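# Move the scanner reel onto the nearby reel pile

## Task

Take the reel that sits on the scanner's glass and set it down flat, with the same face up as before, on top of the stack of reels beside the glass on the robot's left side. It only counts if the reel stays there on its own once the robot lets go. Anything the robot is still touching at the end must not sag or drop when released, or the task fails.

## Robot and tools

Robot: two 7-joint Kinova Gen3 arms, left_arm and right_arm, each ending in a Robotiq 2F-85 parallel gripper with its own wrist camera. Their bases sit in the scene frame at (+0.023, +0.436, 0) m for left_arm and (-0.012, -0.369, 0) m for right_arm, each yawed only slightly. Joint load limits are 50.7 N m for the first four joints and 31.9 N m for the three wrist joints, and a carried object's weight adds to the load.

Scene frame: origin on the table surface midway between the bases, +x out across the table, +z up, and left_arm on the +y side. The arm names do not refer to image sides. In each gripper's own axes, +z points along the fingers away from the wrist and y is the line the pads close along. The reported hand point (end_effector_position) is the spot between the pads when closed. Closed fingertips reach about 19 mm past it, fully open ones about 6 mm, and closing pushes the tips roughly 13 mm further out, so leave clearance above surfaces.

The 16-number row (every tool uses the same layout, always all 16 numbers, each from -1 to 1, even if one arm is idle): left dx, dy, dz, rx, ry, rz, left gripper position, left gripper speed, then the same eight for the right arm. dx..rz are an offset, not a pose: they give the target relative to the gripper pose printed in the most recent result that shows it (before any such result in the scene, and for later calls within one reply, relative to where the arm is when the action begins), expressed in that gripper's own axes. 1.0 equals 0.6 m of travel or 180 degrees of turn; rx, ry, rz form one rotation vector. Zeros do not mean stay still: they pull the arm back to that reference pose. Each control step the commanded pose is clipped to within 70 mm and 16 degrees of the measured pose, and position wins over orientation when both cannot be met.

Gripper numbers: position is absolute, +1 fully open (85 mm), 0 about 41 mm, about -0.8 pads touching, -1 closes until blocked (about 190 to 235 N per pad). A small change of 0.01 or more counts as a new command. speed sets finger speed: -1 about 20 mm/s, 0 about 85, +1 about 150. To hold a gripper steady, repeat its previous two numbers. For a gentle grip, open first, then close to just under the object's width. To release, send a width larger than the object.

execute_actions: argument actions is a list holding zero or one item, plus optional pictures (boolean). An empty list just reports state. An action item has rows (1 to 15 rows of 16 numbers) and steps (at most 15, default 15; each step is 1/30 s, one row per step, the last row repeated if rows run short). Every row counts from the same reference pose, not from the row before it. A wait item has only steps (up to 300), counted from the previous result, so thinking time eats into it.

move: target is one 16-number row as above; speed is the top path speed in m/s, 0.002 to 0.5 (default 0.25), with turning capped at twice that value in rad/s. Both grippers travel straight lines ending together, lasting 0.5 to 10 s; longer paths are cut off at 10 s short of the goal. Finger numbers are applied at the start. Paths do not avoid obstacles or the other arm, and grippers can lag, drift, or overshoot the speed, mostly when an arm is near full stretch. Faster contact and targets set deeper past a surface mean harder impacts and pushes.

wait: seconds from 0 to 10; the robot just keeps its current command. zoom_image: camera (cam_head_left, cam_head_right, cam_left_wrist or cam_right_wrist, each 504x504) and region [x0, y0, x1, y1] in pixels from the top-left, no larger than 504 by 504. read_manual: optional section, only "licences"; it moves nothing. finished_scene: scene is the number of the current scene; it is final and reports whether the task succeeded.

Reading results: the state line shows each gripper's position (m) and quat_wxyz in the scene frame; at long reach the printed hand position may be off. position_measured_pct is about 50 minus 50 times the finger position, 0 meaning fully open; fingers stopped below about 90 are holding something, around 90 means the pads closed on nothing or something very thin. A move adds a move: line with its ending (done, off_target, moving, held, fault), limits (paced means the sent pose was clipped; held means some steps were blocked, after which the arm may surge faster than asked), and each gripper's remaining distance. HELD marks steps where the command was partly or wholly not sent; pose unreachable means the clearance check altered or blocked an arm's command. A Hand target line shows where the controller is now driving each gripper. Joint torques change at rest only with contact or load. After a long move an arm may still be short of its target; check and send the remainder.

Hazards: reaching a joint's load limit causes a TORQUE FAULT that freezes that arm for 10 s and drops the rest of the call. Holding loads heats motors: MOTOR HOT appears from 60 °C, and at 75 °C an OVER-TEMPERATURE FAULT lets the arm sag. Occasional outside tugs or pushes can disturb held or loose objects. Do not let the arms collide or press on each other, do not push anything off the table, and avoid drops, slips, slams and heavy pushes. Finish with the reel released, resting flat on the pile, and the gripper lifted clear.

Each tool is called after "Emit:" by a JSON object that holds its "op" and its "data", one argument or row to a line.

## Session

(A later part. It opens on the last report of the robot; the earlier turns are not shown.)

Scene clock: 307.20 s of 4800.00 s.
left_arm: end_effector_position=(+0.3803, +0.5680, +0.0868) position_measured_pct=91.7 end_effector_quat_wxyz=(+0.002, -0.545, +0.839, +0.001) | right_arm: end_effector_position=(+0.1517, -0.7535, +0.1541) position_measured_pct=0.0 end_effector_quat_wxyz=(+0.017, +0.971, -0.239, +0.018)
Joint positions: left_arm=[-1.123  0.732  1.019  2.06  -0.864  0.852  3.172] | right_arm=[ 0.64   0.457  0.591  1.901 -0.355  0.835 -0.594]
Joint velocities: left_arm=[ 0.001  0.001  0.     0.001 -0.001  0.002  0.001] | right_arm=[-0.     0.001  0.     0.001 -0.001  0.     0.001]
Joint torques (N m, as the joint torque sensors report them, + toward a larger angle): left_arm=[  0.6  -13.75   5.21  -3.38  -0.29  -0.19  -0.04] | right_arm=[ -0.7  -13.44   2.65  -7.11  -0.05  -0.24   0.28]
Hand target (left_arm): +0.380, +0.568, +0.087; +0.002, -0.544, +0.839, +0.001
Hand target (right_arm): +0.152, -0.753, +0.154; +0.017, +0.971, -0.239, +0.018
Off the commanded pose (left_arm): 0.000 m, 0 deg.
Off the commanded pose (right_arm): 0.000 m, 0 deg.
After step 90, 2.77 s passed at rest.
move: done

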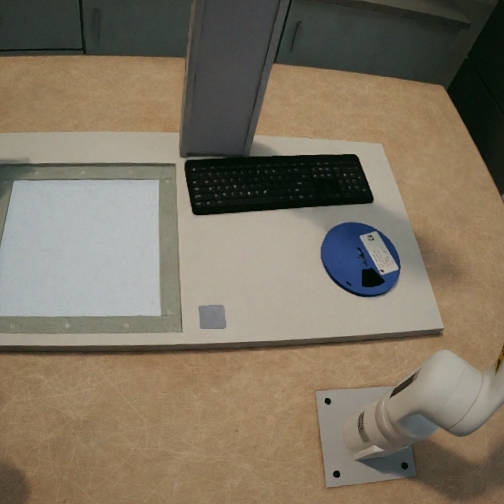

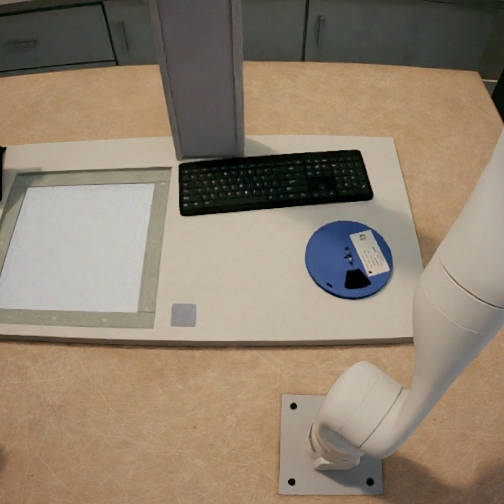

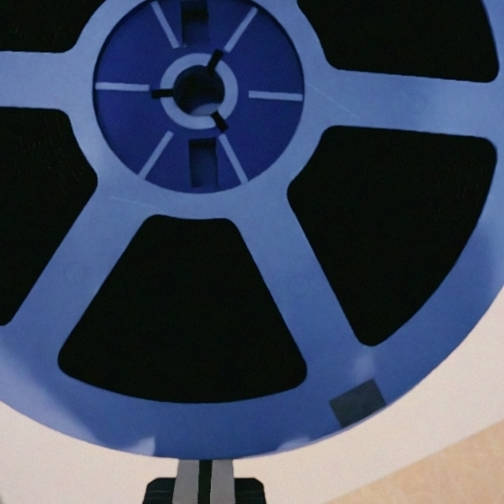

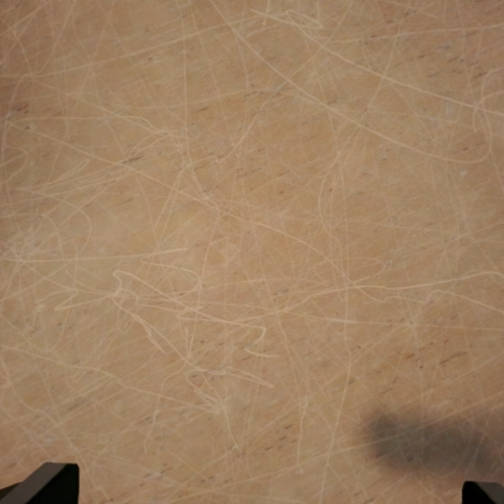

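About at contact. Push 6 mm.

Emit:
{"op": "move", "data": {
  "target": [0.011,0,0,0,0,0,-1,0,0,0,0,0,0,0,1,0],
  "speed": 0.012
}}

Emit:
{"op": "move", "data": {
  "target": [-0.01,0,-0.03,0,0,0,-1,0,0,0,0,0,0,0,1,0],
  "speed": 0.08
}}

Emit:
{"op": "move", "data": {
  "target": [0.06,0,-0.28,0,0,0,-1,0,0,0,0,0,0,0,1,0]
}}

Scene clock: 310.77 s of 4800.00 s.
left_arm: end_effector_position=(+0.3778, +0.5623, +0.0868) position_measured_pct=91.7 end_effector_quat_wxyz=(+0.002, -0.545, +0.839, +0.001) | right_arm: end_effector_position=(+0.1517, -0.7535, +0.1541) position_measured_pct=0.0 end_effector_quat_wxyz=(+0.017, +0.971, -0.239, +0.018)
Joint positions: left_arm=[-1.115  0.724  1.02   2.074 -0.864  0.843  3.189] | right_arm=[ 0.64   0.457  0.591  1.901 -0.355  0.835 -0.594]
Joint velocities: left_arm=[ 0.     0.001  0.     0.    -0.001  0.001  0.   ] | right_arm=[ 0.    -0.    -0.001 -0.     0.    -0.     0.002]
Joint torques (N m, as the joint torque sensors report them, + toward a larger angle): left_arm=[  0.03 -13.81   4.7   -3.14   0.4    0.21  -0.26] | right_arm=[ -0.37 -13.91   2.93  -7.18  -0.03  -0.49  -0.1 ]
Hand target (left_arm): +0.378, +0.562, +0.087; +0.002, -0.545, +0.839, +0.001
Hand target (right_arm): +0.152, -0.753, +0.154; +0.017, +0.971, -0.239, +0.018
Off the commanded pose (left_arm): 0.000 m, 0 deg.
Off the commanded pose (right_arm): 0.000 m, 0 deg.
move: done

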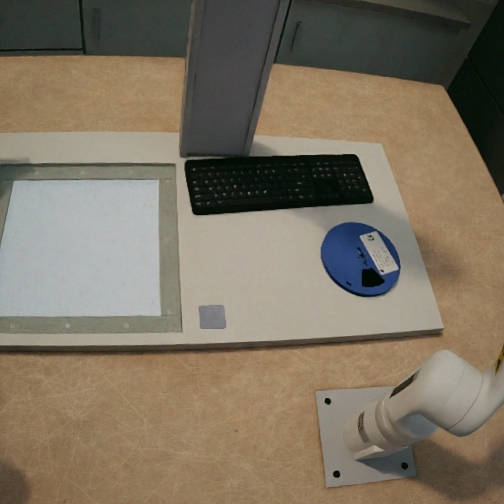

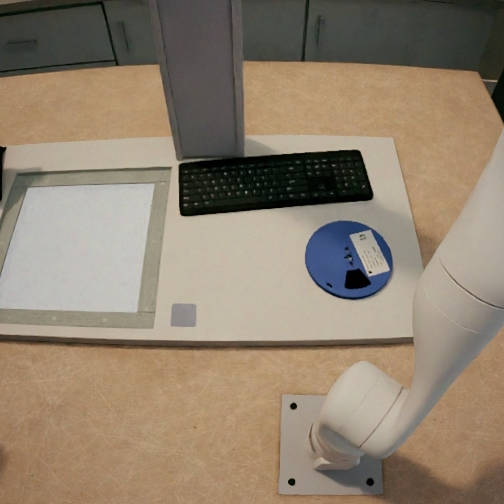

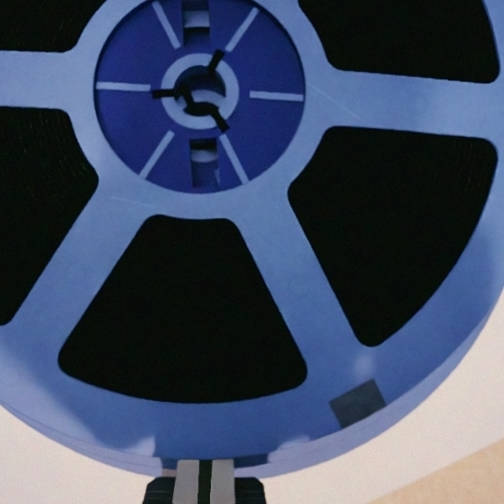

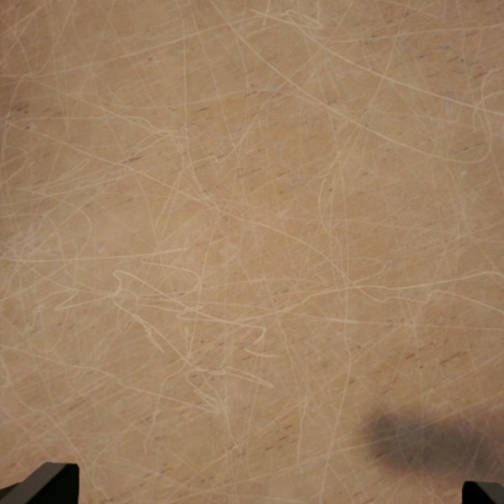

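Scene clock: 311.47 s of 4800.00 s.
left_arm: end_effector_position=(+0.3802, +0.5675, +0.1048) position_measured_pct=91.7 end_effector_quat_wxyz=(+0.002, -0.545, +0.839, +0.001) | right_arm: end_effector_position=(+0.1517, -0.7535, +0.1541) position_measured_pct=0.0 end_effector_quat_wxyz=(+0.017, +0.971, -0.239, +0.018)
Joint positions: left_arm=[-1.151  0.702  1.063  2.043 -0.817  0.893  3.137] | right_arm=[ 0.64   0.457  0.591  1.901 -0.355  0.835 -0.594]
Joint velocities: left_arm=[-0.003 -0.002  0.    -0.     0.     0.    -0.001] | right_arm=[ 0.     0.001 -0.     0.     0.001 -0.    -0.001]
Joint torques (N m, as the joint torque sensors report them, + toward a larger angle): left_arm=[  0.19 -13.75   4.9   -3.77   0.02   0.13  -0.21] | right_arm=[  0.   -13.64   2.96  -6.65   0.64  -0.4   -0.12]
Hand target (left_arm): +0.380, +0.568, +0.105; +0.002, -0.545, +0.839, +0.001
Hand target (right_arm): +0.152, -0.753, +0.154; +0.017, +0.971, -0.239, +0.018
Off the commanded pose (left_arm): 0.000 m, 0 deg.
Off the commanded pose (right_arm): 0.000 m, 0 deg.
move: done

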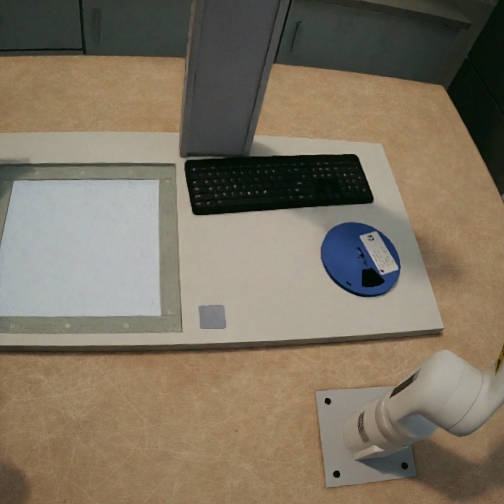

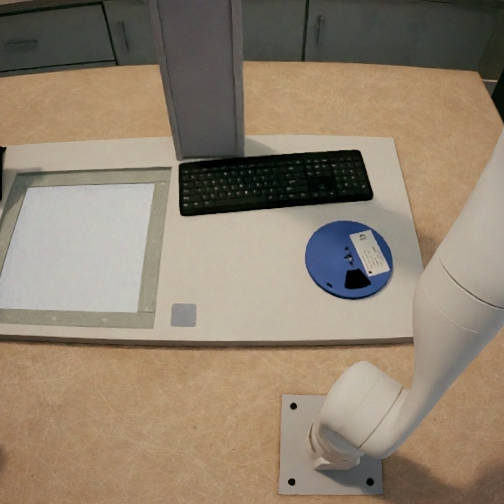

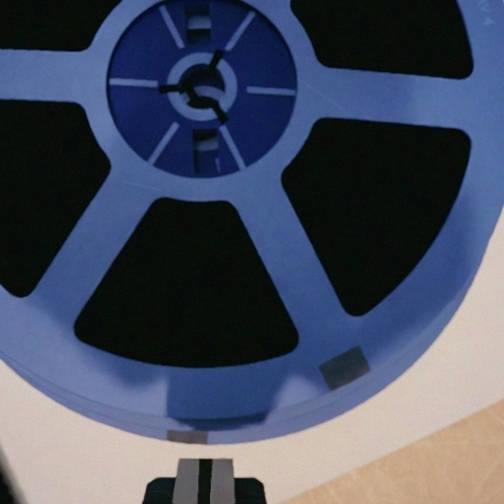

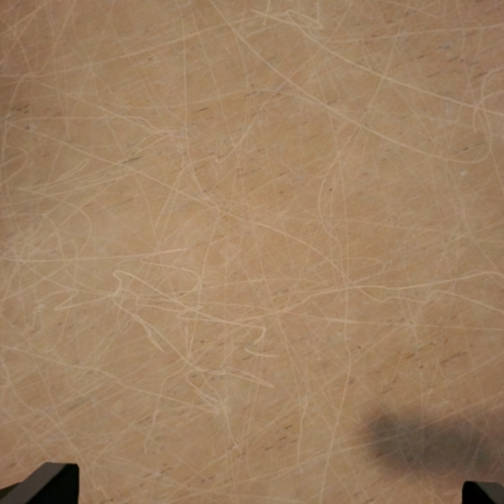

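Scene clock: 312.67 s of 4800.00 s.
left_arm: end_effector_position=(+0.3648, +0.5341, +0.2726) position_measured_pct=91.7 end_effector_quat_wxyz=(+0.002, -0.545, +0.839, +0.001) | right_arm: end_effector_position=(+0.1517, -0.7535, +0.1541) position_measured_pct=0.0 end_effector_quat_wxyz=(+0.017, +0.971, -0.239, +0.018)
Joint positions: left_arm=[-1.401  0.411  1.422  1.829 -0.431  1.274  2.902] | right_arm=[ 0.64   0.457  0.591  1.901 -0.355  0.835 -0.594]
Joint velocities: left_arm=[-0.007 -0.003  0.001  0.    -0.     0.     0.002] | right_arm=[ 0.     0.002 -0.    -0.     0.    -0.     0.   ]
Joint torques (N m, as the joint torque sensors report them, + toward a larger angle): left_arm=[ 0.72 -8.13  3.75 -6.77 -0.37 -0.13 -0.09] | right_arm=[ -0.33 -13.64   2.99  -7.33   0.07  -0.43  -0.27]
Hand target (left_arm): +0.365, +0.534, +0.273; +0.002, -0.545, +0.838, +0.001
Hand target (right_arm): +0.152, -0.753, +0.154; +0.017, +0.971, -0.239, +0.018
Off the commanded pose (left_arm): 0.000 m, 0 deg.
Off the commanded pose (right_arm): 0.000 m, 0 deg.
move: done

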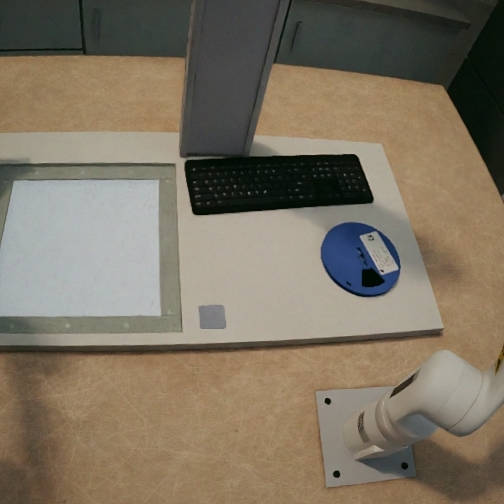

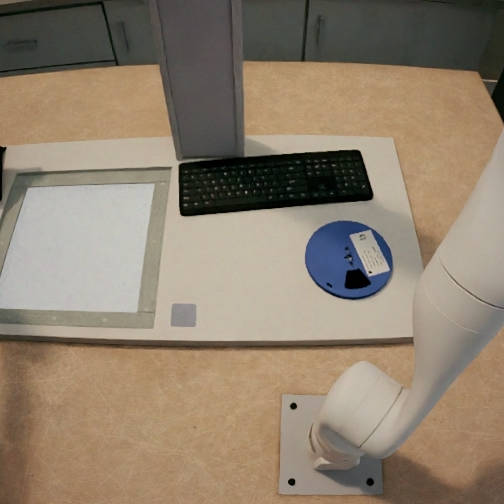

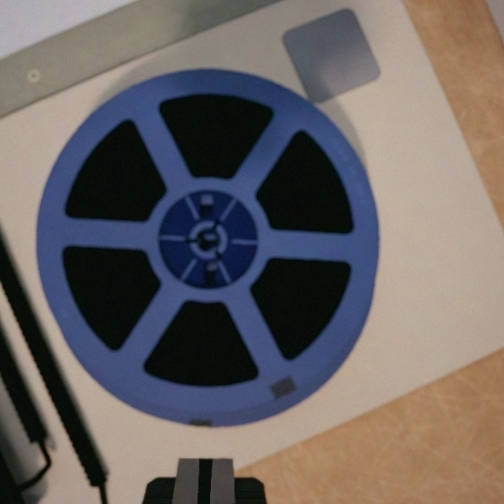

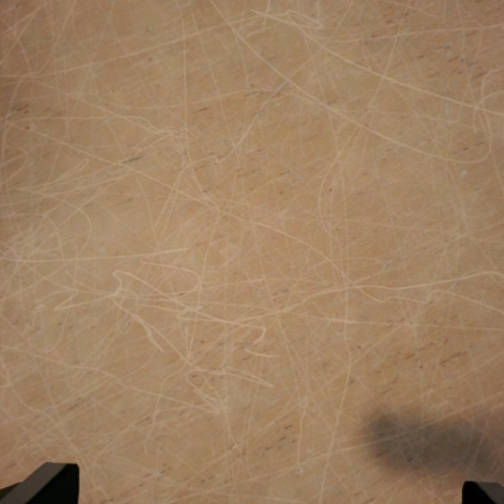

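Emit:
{"op": "zoom_image", "data": {
  "camera": "cam_left_wrist",
  "region": [20,300,400,450]
}}

Region (20, 300, 400, 450) of cam_left_wrist's 504x504 image, scaled by 1.326; it fills the top 199 rows of this view, and the rest is white.

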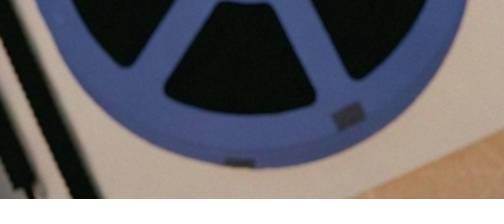

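Emit:
{"op": "move", "data": {
  "target": [0.03,-0.01,0.22,0,0,0,1,0,0,0,0,0,0,0,1,0]
}}

Emit:
{"op": "zoom_image", "data": {
  "camera": "cam_left_wrist",
  "region": [100,140,340,380]
}}

Scene clock: 338.17 s of 4800.00 s.
left_arm: end_effector_position=(+0.3637, +0.5154, +0.1406) position_measured_pct=0.0 end_effector_quat_wxyz=(+0.002, -0.544, +0.839, +0.001) | right_arm: end_effector_position=(+0.1517, -0.7535, +0.1541) position_measured_pct=0.0 end_effector_quat_wxyz=(+0.017, +0.971, -0.239, +0.018)
Joint positions: left_arm=[-1.129  0.578  1.154  2.094 -0.688  0.915  3.179] | right_arm=[ 0.64   0.457  0.591  1.901 -0.355  0.835 -0.594]
Joint velocities: left_arm=[ 0.002 -0.001  0.     0.    -0.     0.    -0.001] | right_arm=[ 0.     0.001  0.001 -0.    -0.     0.    -0.002]
Joint torques (N m, as the joint torque sensors report them, + toward a larger angle): left_arm=[ -0.04 -11.32   4.18  -4.98   0.11   0.04  -0.12] | right_arm=[  0.1  -13.65   2.52  -7.11   0.12  -0.56  -0.11]
Hand target (left_arm): +0.364, +0.515, +0.141; +0.002, -0.544, +0.839, +0.001
Hand target (right_arm): +0.152, -0.753, +0.154; +0.017, +0.971, -0.239, +0.018
Off the commanded pose (left_arm): 0.001 m, 0 deg.
Off the commanded pose (right_arm): 0.000 m, 0 deg.
After step 90, 21.10 s passed at rest.
move: done

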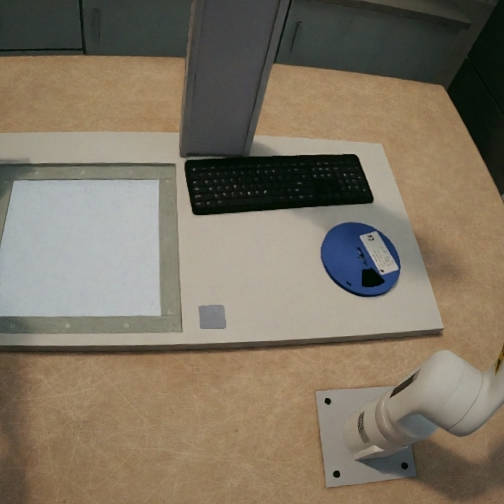

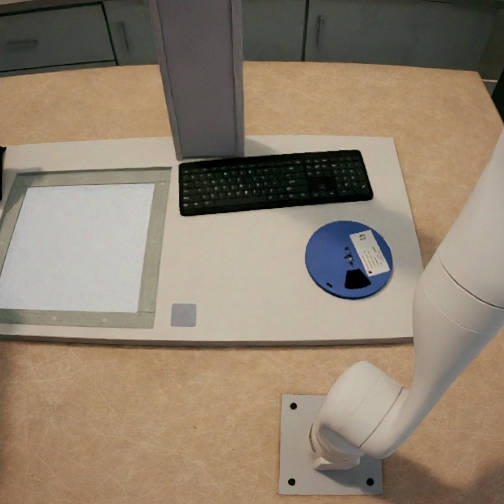

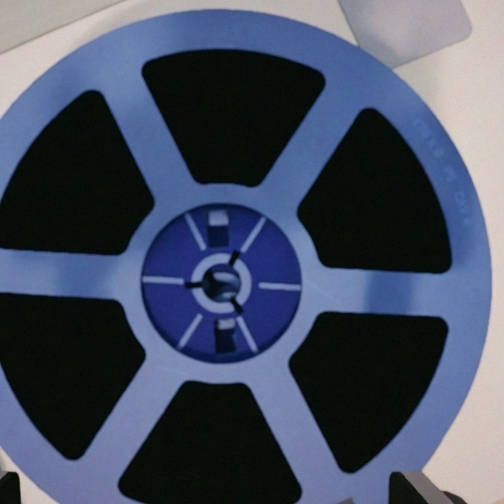

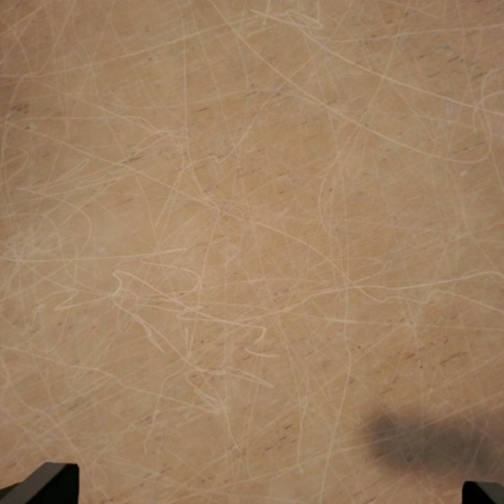

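Region (100, 140, 340, 380) of cam_left_wrist's 504x504 image, scaled by 2.100.

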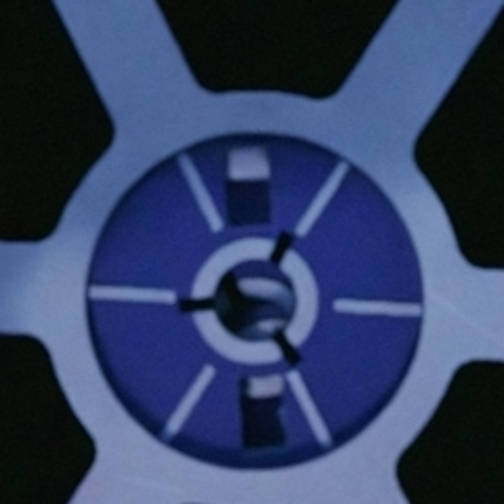

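Emit:
{"op": "move", "data": {
  "target": [-0.05,0,-0.2,0,0,0,1,0,0,0,0,0,0,0,1,0]
}}

Emit:
{"op": "finished_scene", "data": {
  "scene": 2
}}

Scene clock: 344.53 s of 4800.00 s.
left_arm: end_effector_position=(+0.3753, +0.5424, +0.2606) position_measured_pct=0.0 end_effector_quat_wxyz=(+0.002, -0.544, +0.839, +0.001) | right_arm: end_effector_position=(+0.1517, -0.7535, +0.1541) position_measured_pct=0.0 end_effector_quat_wxyz=(+0.017, +0.971, -0.239, +0.018)
Joint positions: left_arm=[-1.344  0.447  1.362  1.821 -0.466  1.254  2.91 ] | right_arm=[ 0.64   0.457  0.591  1.901 -0.355  0.835 -0.594]
Joint velocities: left_arm=[-0.006 -0.003  0.001 -0.001  0.     0.     0.001] | right_arm=[ 0.    -0.001 -0.     0.     0.     0.     0.   ]
Joint torques (N m, as the joint torque sensors report them, + toward a larger angle): left_arm=[ 0.57 -8.42  4.33 -7.04  0.03  0.13 -0.24] | right_arm=[ -0.16 -14.04   2.75  -7.25   0.01  -0.62   0.19]
Hand target (left_arm): +0.375, +0.543, +0.261; +0.002, -0.545, +0.839, +0.001
Hand target (right_arm): +0.152, -0.753, +0.154; +0.017, +0.971, -0.239, +0.018
Off the commanded pose (left_arm): 0.000 m, 0 deg.
Off the commanded pose (right_arm): 0.000 m, 0 deg.
After step 90, 2.40 s passed at rest.
move: done

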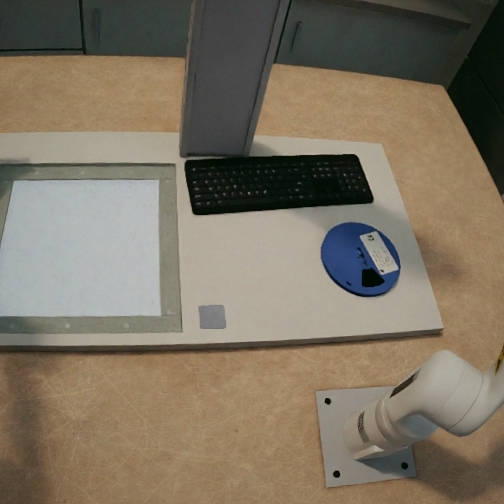

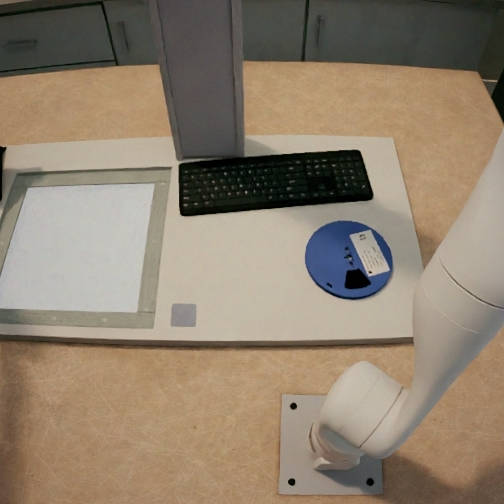

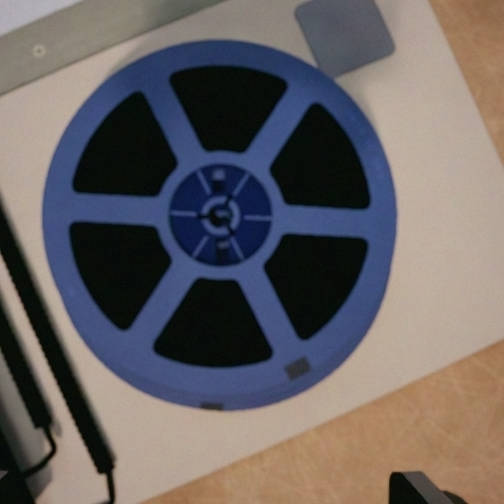

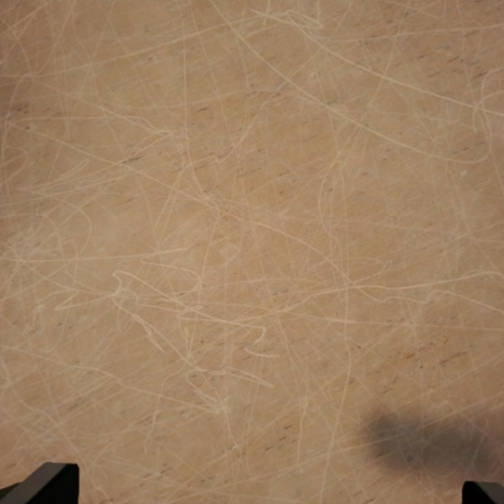

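The scene is finished: the task was done.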